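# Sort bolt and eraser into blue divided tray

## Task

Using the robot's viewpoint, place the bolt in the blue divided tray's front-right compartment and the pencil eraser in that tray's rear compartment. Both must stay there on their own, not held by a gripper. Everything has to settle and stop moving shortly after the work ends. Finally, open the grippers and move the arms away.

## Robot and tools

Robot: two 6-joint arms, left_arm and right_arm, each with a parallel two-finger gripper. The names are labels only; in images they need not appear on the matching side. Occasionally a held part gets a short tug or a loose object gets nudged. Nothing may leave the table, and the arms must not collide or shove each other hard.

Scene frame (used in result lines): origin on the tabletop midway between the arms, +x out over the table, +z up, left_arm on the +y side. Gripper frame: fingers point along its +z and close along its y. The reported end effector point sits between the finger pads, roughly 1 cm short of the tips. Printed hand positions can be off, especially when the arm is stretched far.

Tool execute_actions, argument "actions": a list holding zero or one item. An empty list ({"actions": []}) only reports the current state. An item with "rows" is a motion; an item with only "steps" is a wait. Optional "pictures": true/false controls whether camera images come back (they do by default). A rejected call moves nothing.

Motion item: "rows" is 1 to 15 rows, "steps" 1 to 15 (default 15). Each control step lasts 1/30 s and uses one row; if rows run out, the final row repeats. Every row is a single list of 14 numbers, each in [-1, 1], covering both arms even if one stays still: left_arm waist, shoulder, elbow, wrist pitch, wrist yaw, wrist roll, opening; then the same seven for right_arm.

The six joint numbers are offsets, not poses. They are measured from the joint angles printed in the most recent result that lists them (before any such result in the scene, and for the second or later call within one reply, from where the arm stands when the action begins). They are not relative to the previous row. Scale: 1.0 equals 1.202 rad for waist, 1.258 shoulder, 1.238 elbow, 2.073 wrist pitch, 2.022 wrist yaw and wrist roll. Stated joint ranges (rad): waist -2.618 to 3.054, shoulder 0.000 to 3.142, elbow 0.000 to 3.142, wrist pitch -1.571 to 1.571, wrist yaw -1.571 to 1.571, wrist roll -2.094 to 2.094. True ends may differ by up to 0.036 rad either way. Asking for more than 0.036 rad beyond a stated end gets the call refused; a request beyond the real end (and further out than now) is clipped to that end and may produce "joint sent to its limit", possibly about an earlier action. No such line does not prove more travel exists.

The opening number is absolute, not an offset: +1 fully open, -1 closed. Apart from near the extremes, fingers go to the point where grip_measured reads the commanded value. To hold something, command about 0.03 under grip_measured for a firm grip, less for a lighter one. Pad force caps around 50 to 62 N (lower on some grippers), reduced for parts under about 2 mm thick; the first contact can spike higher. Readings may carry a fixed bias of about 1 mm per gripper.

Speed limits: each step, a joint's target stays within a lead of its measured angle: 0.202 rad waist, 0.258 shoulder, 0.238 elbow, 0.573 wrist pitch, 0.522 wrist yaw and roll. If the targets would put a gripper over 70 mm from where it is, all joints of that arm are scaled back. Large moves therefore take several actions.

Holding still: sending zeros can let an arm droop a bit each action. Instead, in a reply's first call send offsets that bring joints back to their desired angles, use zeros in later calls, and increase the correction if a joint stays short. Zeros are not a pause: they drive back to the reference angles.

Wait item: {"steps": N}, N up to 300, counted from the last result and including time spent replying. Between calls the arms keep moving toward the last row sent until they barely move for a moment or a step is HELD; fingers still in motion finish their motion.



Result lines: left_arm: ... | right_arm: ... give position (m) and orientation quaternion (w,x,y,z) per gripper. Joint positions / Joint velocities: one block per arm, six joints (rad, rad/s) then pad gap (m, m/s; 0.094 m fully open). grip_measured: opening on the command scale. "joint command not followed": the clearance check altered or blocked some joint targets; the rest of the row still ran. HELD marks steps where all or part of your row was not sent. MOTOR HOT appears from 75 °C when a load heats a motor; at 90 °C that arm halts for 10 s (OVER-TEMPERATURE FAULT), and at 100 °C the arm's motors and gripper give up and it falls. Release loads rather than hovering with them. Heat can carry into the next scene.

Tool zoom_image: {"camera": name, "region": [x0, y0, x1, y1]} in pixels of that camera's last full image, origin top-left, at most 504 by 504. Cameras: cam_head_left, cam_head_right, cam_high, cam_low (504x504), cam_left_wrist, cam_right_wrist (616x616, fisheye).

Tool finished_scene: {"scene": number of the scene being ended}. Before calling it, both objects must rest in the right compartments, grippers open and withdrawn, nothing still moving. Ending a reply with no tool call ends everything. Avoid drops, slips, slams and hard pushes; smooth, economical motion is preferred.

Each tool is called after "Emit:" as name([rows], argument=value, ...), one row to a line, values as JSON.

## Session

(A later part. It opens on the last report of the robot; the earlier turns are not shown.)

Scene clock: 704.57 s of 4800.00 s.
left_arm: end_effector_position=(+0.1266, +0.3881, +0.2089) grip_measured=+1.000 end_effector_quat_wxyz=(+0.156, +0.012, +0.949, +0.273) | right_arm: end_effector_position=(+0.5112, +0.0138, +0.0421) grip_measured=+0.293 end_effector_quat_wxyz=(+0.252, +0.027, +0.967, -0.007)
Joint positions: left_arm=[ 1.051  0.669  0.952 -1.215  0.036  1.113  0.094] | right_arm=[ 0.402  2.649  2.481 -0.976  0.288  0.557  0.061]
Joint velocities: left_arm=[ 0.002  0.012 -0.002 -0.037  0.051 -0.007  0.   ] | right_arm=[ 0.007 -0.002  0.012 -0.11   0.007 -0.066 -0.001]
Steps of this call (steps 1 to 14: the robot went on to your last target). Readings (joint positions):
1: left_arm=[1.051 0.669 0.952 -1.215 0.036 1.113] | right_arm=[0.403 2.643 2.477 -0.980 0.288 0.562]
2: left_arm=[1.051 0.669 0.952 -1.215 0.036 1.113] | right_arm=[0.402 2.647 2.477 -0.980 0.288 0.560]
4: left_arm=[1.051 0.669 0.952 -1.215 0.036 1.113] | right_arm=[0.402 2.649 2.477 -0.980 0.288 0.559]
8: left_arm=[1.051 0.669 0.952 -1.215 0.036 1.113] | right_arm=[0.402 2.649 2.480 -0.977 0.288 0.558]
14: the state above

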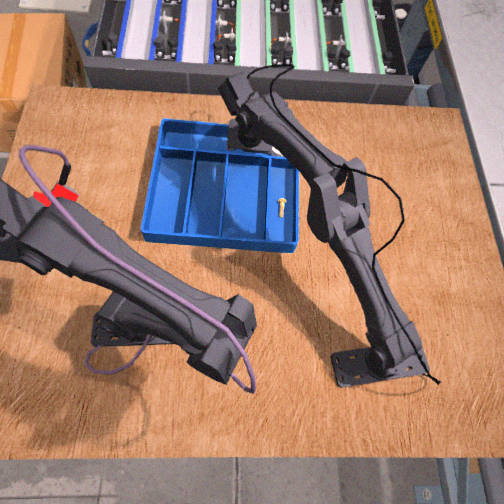

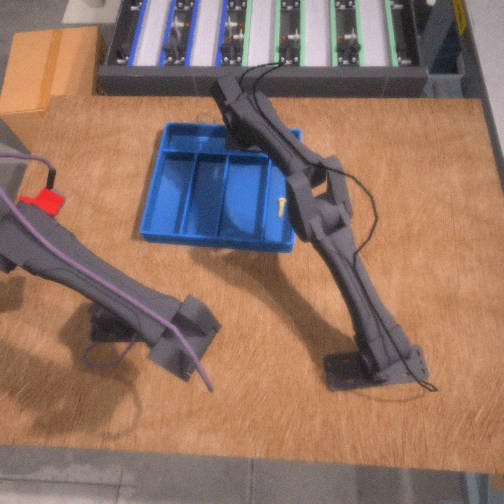

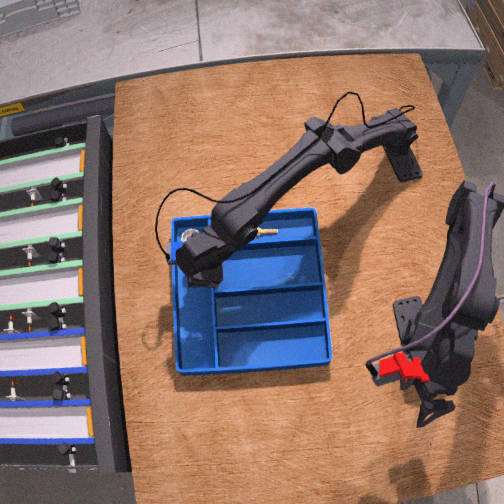

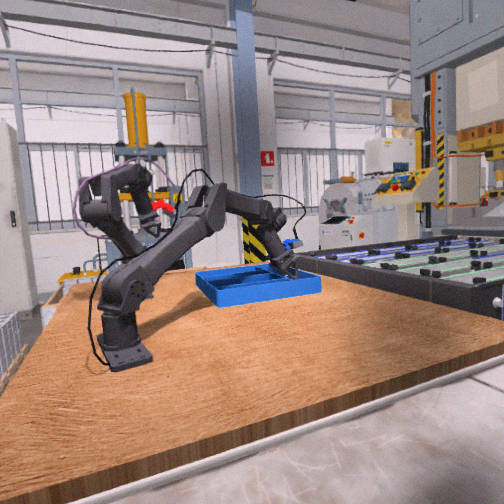

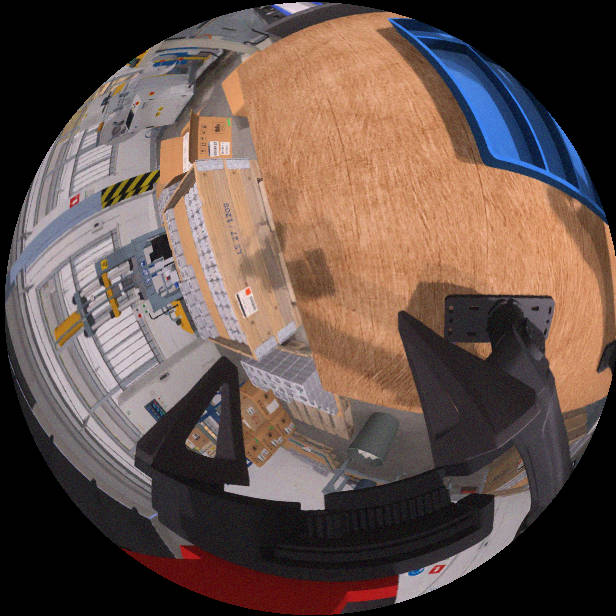

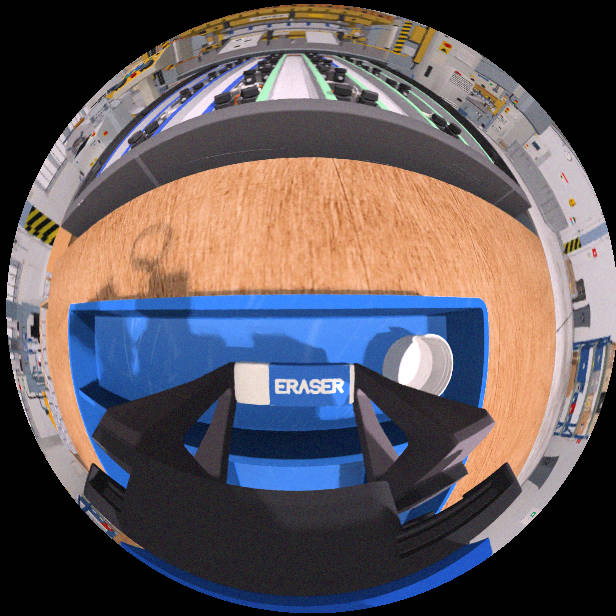

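Emit:
execute_actions([
  {"rows": [[0,0,0,-0.002,0,0,1, -0.003,-0.006,0.016,0.010,0,-0.003,0.25],[0,0,0,-0.002,0,0,1, -0.005,-0.003,0.016,0.016,0,-0.003,0.25],[0,0,0,-0.002,0,0,1, -0.007,0,0.016,0.022,0,-0.003,0.25],[0,0,0,-0.002,0,0,1, -0.009,0.003,0.016,0.027,0,-0.003,0.25],[0,0,0,-0.002,0,0,1, -0.011,0.006,0.016,0.031,0,-0.003,0.25],[0,0,0,-0.002,0,0,1, -0.012,0.009,0.016,0.034,0,-0.003,0.25],[0,0,0,-0.002,0,0,1, -0.013,0.012,0.016,0.0367,0,-0.003,0.25],[0,0,0,-0.002,0,0,1, -0.013,0.015,0.016,0.0367,0,-0.003,0.25],[0,0,0,-0.002,0,0,1, -0.013,0.017,0.016,0.0367,0,-0.003,0.25],[0,0,0,-0.002,0,0,1, -0.013,0.019,0.016,0.0367,0,-0.003,0.25],[0,0,0,-0.002,0,0,1, -0.013,0.0207,0.016,0.0367,0,-0.003,0.25]], "steps": 15},
], pictures=false)

Emit:
execute_actions([
  {"steps": 8},
], pictures=true)

Scene clock: 736.30 s of 4800.00 s.
left_arm: end_effector_position=(+0.1266, +0.3880, +0.2090) grip_measured=+1.000 end_effector_quat_wxyz=(+0.156, +0.012, +0.949, +0.273) | right_arm: end_effector_position=(+0.5240, +0.0141, +0.0388) grip_measured=+0.293 end_effector_quat_wxyz=(+0.269, +0.035, +0.963, +0.003)
Joint positions: left_arm=[ 1.051  0.669  0.952 -1.215  0.036  1.113  0.094] | right_arm=[ 0.391  2.665  2.481 -0.917  0.288  0.557  0.061]
Joint velocities: left_arm=[-0.017 -0.002  0.007 -0.022  0.022  0.007  0.   ] | right_arm=[-0.002  0.051  0.012 -0.007 -0.037  0.007 -0.   ]
Steps of this call (steps 1 to 30: the robot went on to your last target; steps 31 to 90: nothing new was sent; then 28.23 s passed at rest; steps 91 to 105: all 15 steps of this action). Readings (joint positions):
91: left_arm=[1.051 0.669 0.952 -1.215 0.036 1.113] | right_arm=[0.402 2.649 2.481 -0.976 0.288 0.557]
92: left_arm=[1.051 0.669 0.952 -1.215 0.036 1.113] | right_arm=[0.402 2.649 2.481 -0.974 0.288 0.557]
94: left_arm=[1.051 0.669 0.952 -1.215 0.036 1.113] | right_arm=[0.402 2.649 2.481 -0.964 0.288 0.557]
98: left_arm=[1.051 0.669 0.952 -1.215 0.036 1.113] | right_arm=[0.398 2.649 2.481 -0.936 0.288 0.557]
105: the state above

Scene clock: 736.57 s of 4800.00 s.
left_arm: end_effector_position=(+0.1266, +0.3881, +0.2089) grip_measured=+1.000 end_effector_quat_wxyz=(+0.156, +0.012, +0.949, +0.273) | right_arm: end_effector_position=(+0.5241, +0.0142, +0.0365) grip_measured=+0.293 end_effector_quat_wxyz=(+0.268, +0.034, +0.963, +0.002)
Joint positions: left_arm=[ 1.051  0.669  0.952 -1.215  0.036  1.113  0.094] | right_arm=[ 0.391  2.669  2.481 -0.915  0.288  0.557  0.061]
Joint velocities: left_arm=[ 0.012 -0.012  0.017  0.022 -0.066 -0.037  0.   ] | right_arm=[-0.002 -0.022 -0.022  0.007 -0.066 -0.022  0.001]
Steps of this call (steps 1 to 8: the robot went on to your last target). Readings (joint positions):
1: left_arm=[1.051 0.669 0.952 -1.215 0.036 1.113] | right_arm=[0.391 2.667 2.481 -0.917 0.288 0.557]
2: left_arm=[1.051 0.669 0.952 -1.215 0.036 1.113] | right_arm=[0.391 2.668 2.481 -0.917 0.288 0.557]
4: left_arm=[1.051 0.669 0.952 -1.215 0.036 1.113] | right_arm=[0.391 2.669 2.481 -0.917 0.288 0.557]
8: the state above

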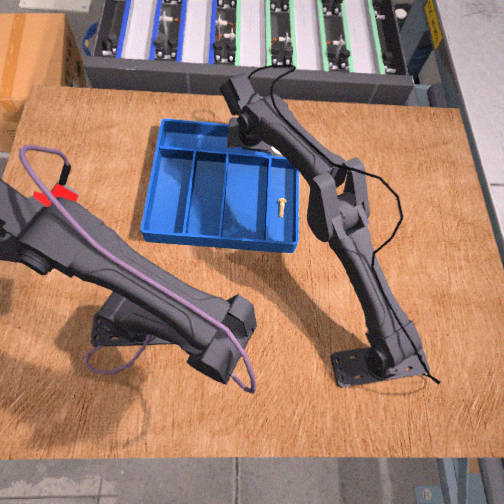

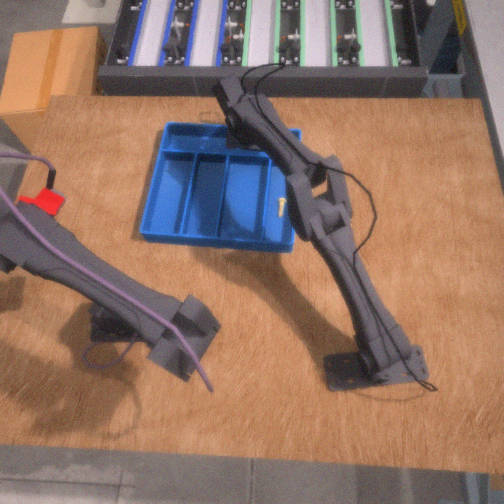

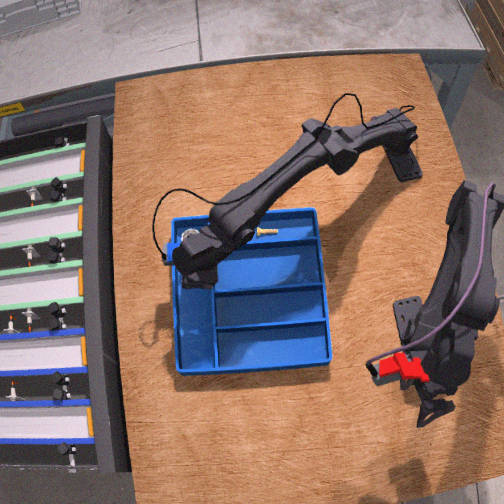

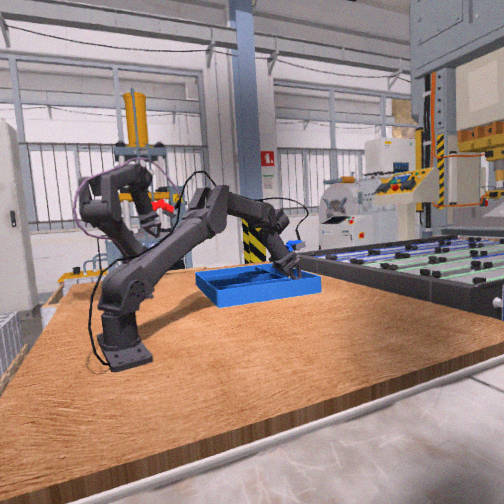

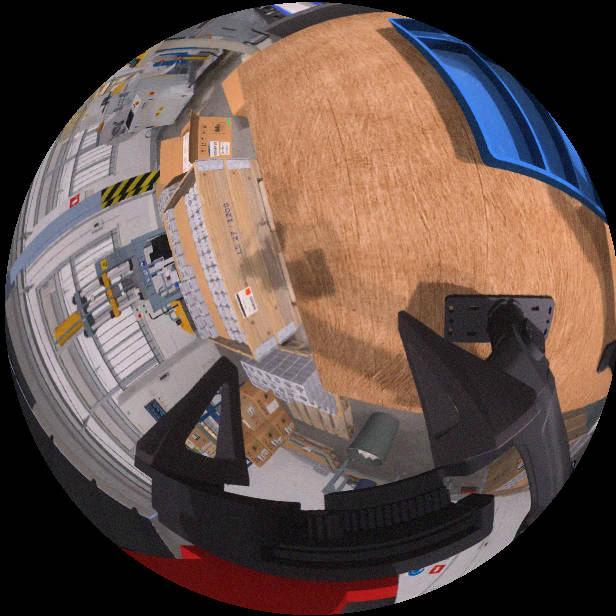

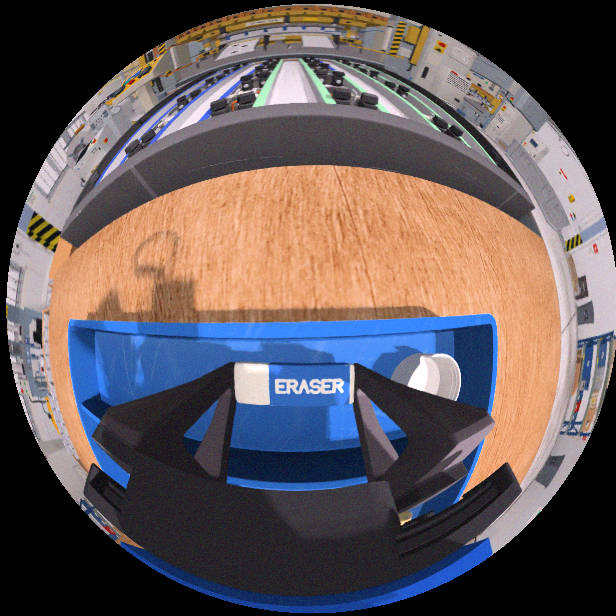

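Emit:
execute_actions([
  {"rows": [[0,0,0,-0.002,0,0,1, -0.002,0.007,0.016,0.006,0,0,0.25],[0,0,0,-0.002,0,0,1, -0.002,0.010,0.016,0.006,0,0,0.25],[0,0,0,-0.002,0,0,1, -0.002,0.013,0.016,0.006,0,0,0.25],[0,0,0,-0.002,0,0,1, -0.002,0.015,0.016,0.006,0,0,0.25],[0,0,0,-0.002,0,0,1, -0.002,0.0165,0.016,0.006,0,0,0.25],[0,0,0,-0.002,0,0,1, -0.002,0.0175,0.016,0.006,0,0,0.25]], "steps": 15},
], pictures=false)

Scene clock: 747.97 s of 4800.00 s.
left_arm: end_effector_position=(+0.1266, +0.3881, +0.2089) grip_measured=+1.000 end_effector_quat_wxyz=(+0.156, +0.012, +0.949, +0.273) | right_arm: end_effector_position=(+0.5232, +0.0136, +0.0274) grip_measured=+0.293 end_effector_quat_wxyz=(+0.263, +0.033, +0.964, -0.001)
Joint positions: left_arm=[ 1.051  0.669  0.952 -1.215  0.036  1.113  0.094] | right_arm=[ 0.391  2.685  2.481 -0.914  0.288  0.557  0.061]
Joint velocities: left_arm=[-0.002 -0.007 -0.012 -0.007 -0.022 -0.066  0.   ] | right_arm=[-0.007  0.007 -0.007 -0.066 -0.066 -0.022  0.   ]
Steps of this call (steps 1 to 15: the robot went on to your last target; steps 16 to 90: nothing new was sent; then 7.90 s passed at rest; steps 91 to 105: all 15 steps of this action). Readings (joint positions):
91: left_arm=[1.051 0.669 0.952 -1.215 0.036 1.113] | right_arm=[0.391 2.669 2.481 -0.914 0.288 0.557]
92: left_arm=[1.051 0.669 0.952 -1.215 0.036 1.113] | right_arm=[0.391 2.669 2.481 -0.914 0.288 0.557]
94: left_arm=[1.051 0.669 0.952 -1.215 0.036 1.113] | right_arm=[0.391 2.670 2.481 -0.914 0.288 0.557]
98: left_arm=[1.051 0.669 0.952 -1.215 0.036 1.113] | right_arm=[0.391 2.677 2.481 -0.914 0.288 0.557]
105: the state above

Emit:
execute_actions([
  {"rows": [[0,0,0,-0.002,0,0,1, 0,0.002,0.016,0.005,0,0,0.29],[0,0,0,-0.002,0,0,1, 0,0.002,0.016,0.005,0,0,0.32],[0,0,0,-0.002,0,0,1, 0,0.002,0.016,0.005,0,0,0.36],[0,0,0,-0.002,0,0,1, 0,0,0.016,0.005,0,0,0.40],[0,0,0,-0.002,0,0,1, 0,-0.004,0.016,0.005,0,0,0.43],[0,0,0,-0.002,0,0,1, 0,-0.008,0.016,0.005,0,0,0.44],[0,0,0,-0.002,0,0,1, 0,-0.014,0.016,0.005,0,0,0.44],[0,0,0,-0.002,0,0,1, 0,-0.022,0.016,0.005,0,0,0.44],[0,0,0,-0.002,0,0,1, 0,-0.032,0.016,0.004,0,0,0.44],[0,0,0,-0.002,0,0,1, 0,-0.045,0.016,0.002,0,0,0.44],[0,0,0,-0.002,0,0,1, 0,-0.060,0.016,0,0,0,0.44],[0,0,0,-0.002,0,0,1, 0,-0.078,0.016,-0.003,0,0,0.44],[0,0,0,-0.002,0,0,1, 0,-0.098,0.016,-0.006,0,0,0.44],[0,0,0,-0.002,0,0,1, 0,-0.120,0.016,-0.010,0,0,0.44],[0,0,0,-0.002,0,0,1, 0,-0.144,0.016,-0.014,0,0,0.44]], "steps": 15},
], pictures=false)

Emit:
execute_actions([
  {"rows": [[0,0,0,-0.002,0,0,1, 0,-0.08,0.010,-0.010,0,0,0.44],[0,0,0,-0.002,0,0,1, 0,-0.105,0.005,-0.012,0,0,0.44],[0,0,0,-0.002,0,0,1, -0.005,-0.13,0,-0.014,0,0,0.44],[0,0,0,-0.002,0,0,1, -0.015,-0.155,-0.01,-0.016,0,0,0.44],[0,0,0,-0.002,0,0,1, -0.03,-0.18,-0.025,-0.018,0,0,0.44],[0,0,0,-0.002,0,0,1, -0.05,-0.205,-0.04,-0.02,0,0,0.44],[0,0,0,-0.002,0,0,1, -0.075,-0.23,-0.06,-0.02,0,0,0.44],[0,0,0,-0.002,0,0,1, -0.105,-0.25,-0.08,-0.02,0,0,0.44],[0,0,0,-0.002,0,0,1, -0.14,-0.27,-0.10,-0.02,0,0,0.44],[0,0,0,-0.002,0,0,1, -0.18,-0.285,-0.12,-0.02,0,0,0.44],[0,0,0,-0.002,0,0,1, -0.22,-0.30,-0.14,-0.02,0,0,0.44],[0,0,0,-0.002,0,0,1, -0.26,-0.31,-0.155,-0.02,0,0,0.44],[0,0,0,-0.002,0,0,1, -0.30,-0.318,-0.17,-0.02,0,0,0.44],[0,0,0,-0.002,0,0,1, -0.34,-0.323,-0.18,-0.02,0,0,0.44],[0,0,0,-0.002,0,0,1, -0.40,-0.325,-0.185,-0.02,0,0,0.44]], "steps": 15},
], pictures=false)

Emit:
execute_actions([
  {"steps": 16},
], pictures=true)

Scene clock: 767.07 s of 4800.00 s.
left_arm: end_effector_position=(+0.1266, +0.3881, +0.2089) grip_measured=+1.000 end_effector_quat_wxyz=(+0.156, +0.012, +0.949, +0.273) | right_arm: end_effector_position=(+0.5262, +0.0156, +0.0750) grip_measured=+0.438 end_effector_quat_wxyz=(+0.291, +0.038, +0.956, +0.018)
Joint positions: left_arm=[ 1.051  0.669  0.952 -1.215  0.036  1.113  0.094] | right_arm=[ 0.391  2.603  2.481 -0.923  0.287  0.557  0.068]
Joint velocities: left_arm=[-0.002  0.007 -0.012 -0.095 -0.081  0.11   0.   ] | right_arm=[-0.012 -0.711  0.012 -0.051 -0.007 -0.037 -0.   ]
Steps of this call (steps 1 to 15: the robot went on to your last target; steps 16 to 90: nothing new was sent; then 15.60 s passed at rest; steps 91 to 105: all 15 steps of this action). Readings (joint positions):
91: left_arm=[1.051 0.669 0.952 -1.215 0.036 1.113] | right_arm=[0.391 2.685 2.481 -0.914 0.288 0.557]
92: left_arm=[1.051 0.669 0.952 -1.215 0.036 1.113] | right_arm=[0.391 2.685 2.481 -0.914 0.288 0.557]
94: left_arm=[1.051 0.669 0.952 -1.215 0.036 1.113] | right_arm=[0.391 2.685 2.481 -0.914 0.288 0.557]
98: left_arm=[1.051 0.669 0.952 -1.215 0.036 1.113] | right_arm=[0.391 2.684 2.481 -0.914 0.288 0.557]
105: the state above

Scene clock: 767.57 s of 4800.00 s.
left_arm: end_effector_position=(+0.1266, +0.3881, +0.2089) grip_measured=+1.000 end_effector_quat_wxyz=(+0.156, +0.012, +0.949, +0.273) | right_arm: end_effector_position=(+0.5483, -0.1639, +0.2532) grip_measured=+0.438 end_effector_quat_wxyz=(+0.397, +0.187, +0.898, +0.034)
Joint positions: left_arm=[ 1.051  0.669  0.952 -1.215  0.036  1.113  0.094] | right_arm=[ 0.097  2.204  2.343 -0.927  0.275  0.557  0.068]
Joint velocities: left_arm=[-0.012 -0.002  0.007  0.037  0.037 -0.066  0.   ] | right_arm=[-1.267 -0.139 -0.369 -0.051 -0.007  0.037  0.   ]
Steps of this call (steps 1 to 15: all 15 steps of this action). Readings (joint positions):
1: left_arm=[1.051 0.669 0.952 -1.215 0.036 1.113] | right_arm=[0.391 2.577 2.481 -0.925 0.287 0.557]
2: left_arm=[1.051 0.669 0.952 -1.215 0.036 1.113] | right_arm=[0.391 2.549 2.481 -0.926 0.287 0.557]
4: left_arm=[1.051 0.669 0.952 -1.215 0.036 1.113] | right_arm=[0.391 2.487 2.481 -0.927 0.287 0.557]
8: left_arm=[1.051 0.669 0.952 -1.215 0.036 1.113] | right_arm=[0.356 2.342 2.440 -0.929 0.278 0.557]
15: the state above

Scene clock: 768.10 s of 4800.00 s.
left_arm: end_effector_position=(+0.1266, +0.3880, +0.2090) grip_measured=+1.000 end_effector_quat_wxyz=(+0.156, +0.012, +0.949, +0.273) | right_arm: end_effector_position=(+0.5451, -0.2716, +0.2165) grip_measured=+0.438 end_effector_quat_wxyz=(+0.354, +0.267, +0.896, -0.025)
Joint positions: left_arm=[ 1.051  0.669  0.952 -1.215  0.036  1.113  0.094] | right_arm=[-0.083  2.204  2.258 -0.949  0.287  0.557  0.068]
Joint velocities: left_arm=[ 0.017 -0.012  0.007 -0.125  0.022  0.037  0.   ] | right_arm=[ 0.032  0.017 -0.022 -0.037 -0.081 -0.007 -0.001]
Steps of this call (steps 1 to 16: the robot went on to your last target). Readings (joint positions):
1: left_arm=[1.051 0.669 0.952 -1.215 0.036 1.113] | right_arm=[0.052 2.202 2.330 -0.927 0.275 0.557]
2: left_arm=[1.051 0.669 0.952 -1.215 0.036 1.113] | right_arm=[0.006 2.201 2.315 -0.927 0.275 0.557]
4: left_arm=[1.051 0.669 0.952 -1.215 0.036 1.113] | right_arm=[-0.075 2.201 2.283 -0.929 0.279 0.557]
8: left_arm=[1.051 0.669 0.952 -1.215 0.036 1.113] | right_arm=[-0.139 2.204 2.258 -0.948 0.294 0.557]
16: the state above

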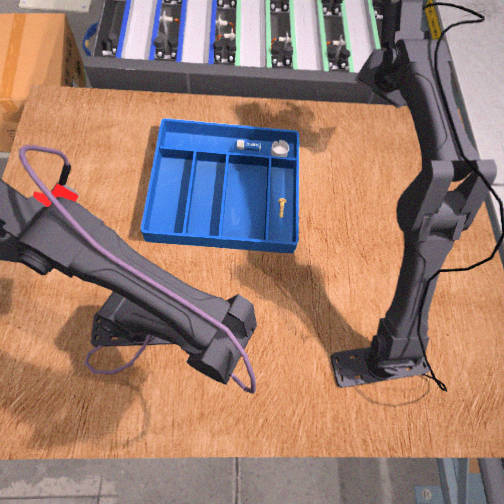

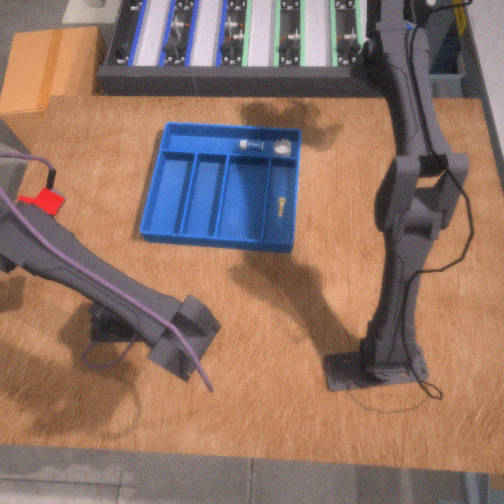

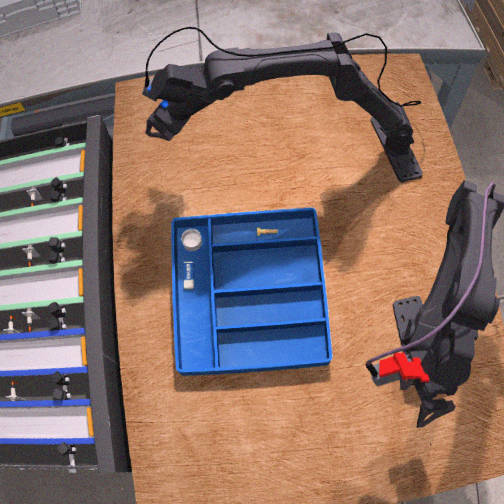

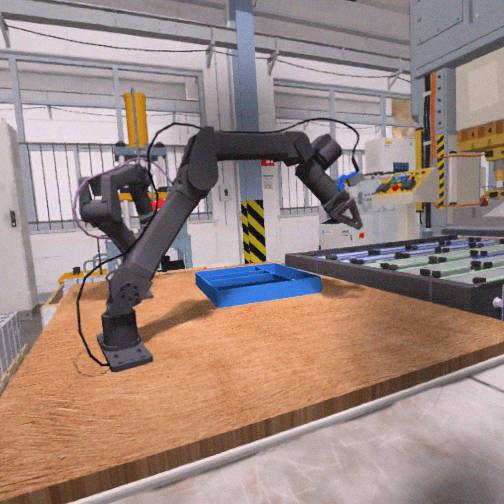

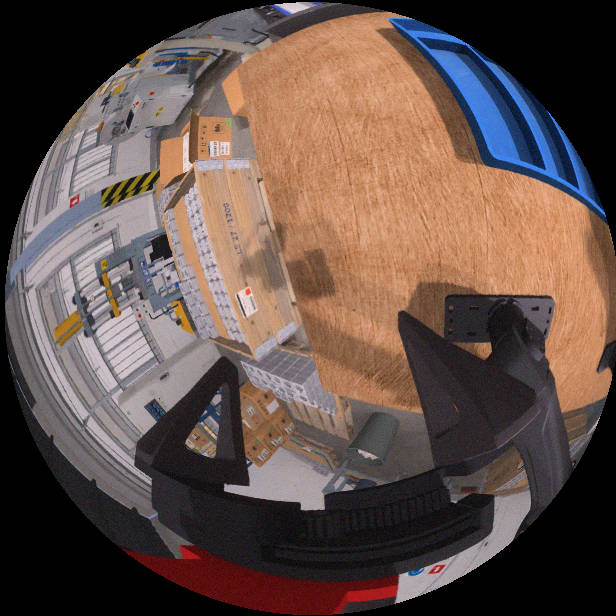

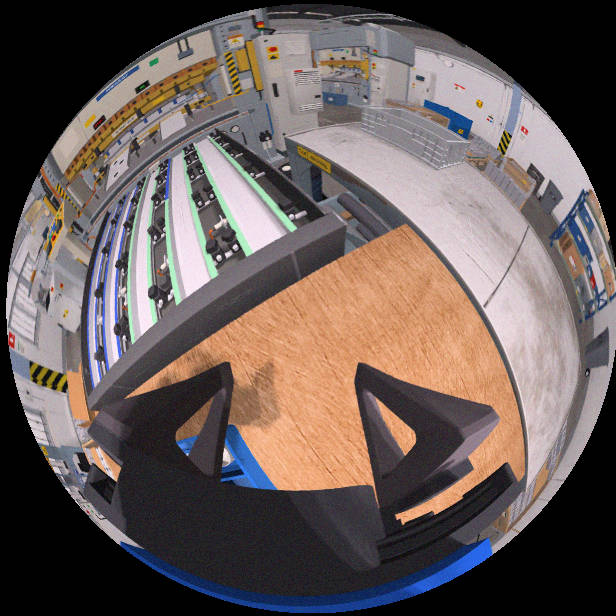

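Both items are in place and the arm is clear.

Emit:
finished_scene(scene=1)

The scene is finished: the task was done.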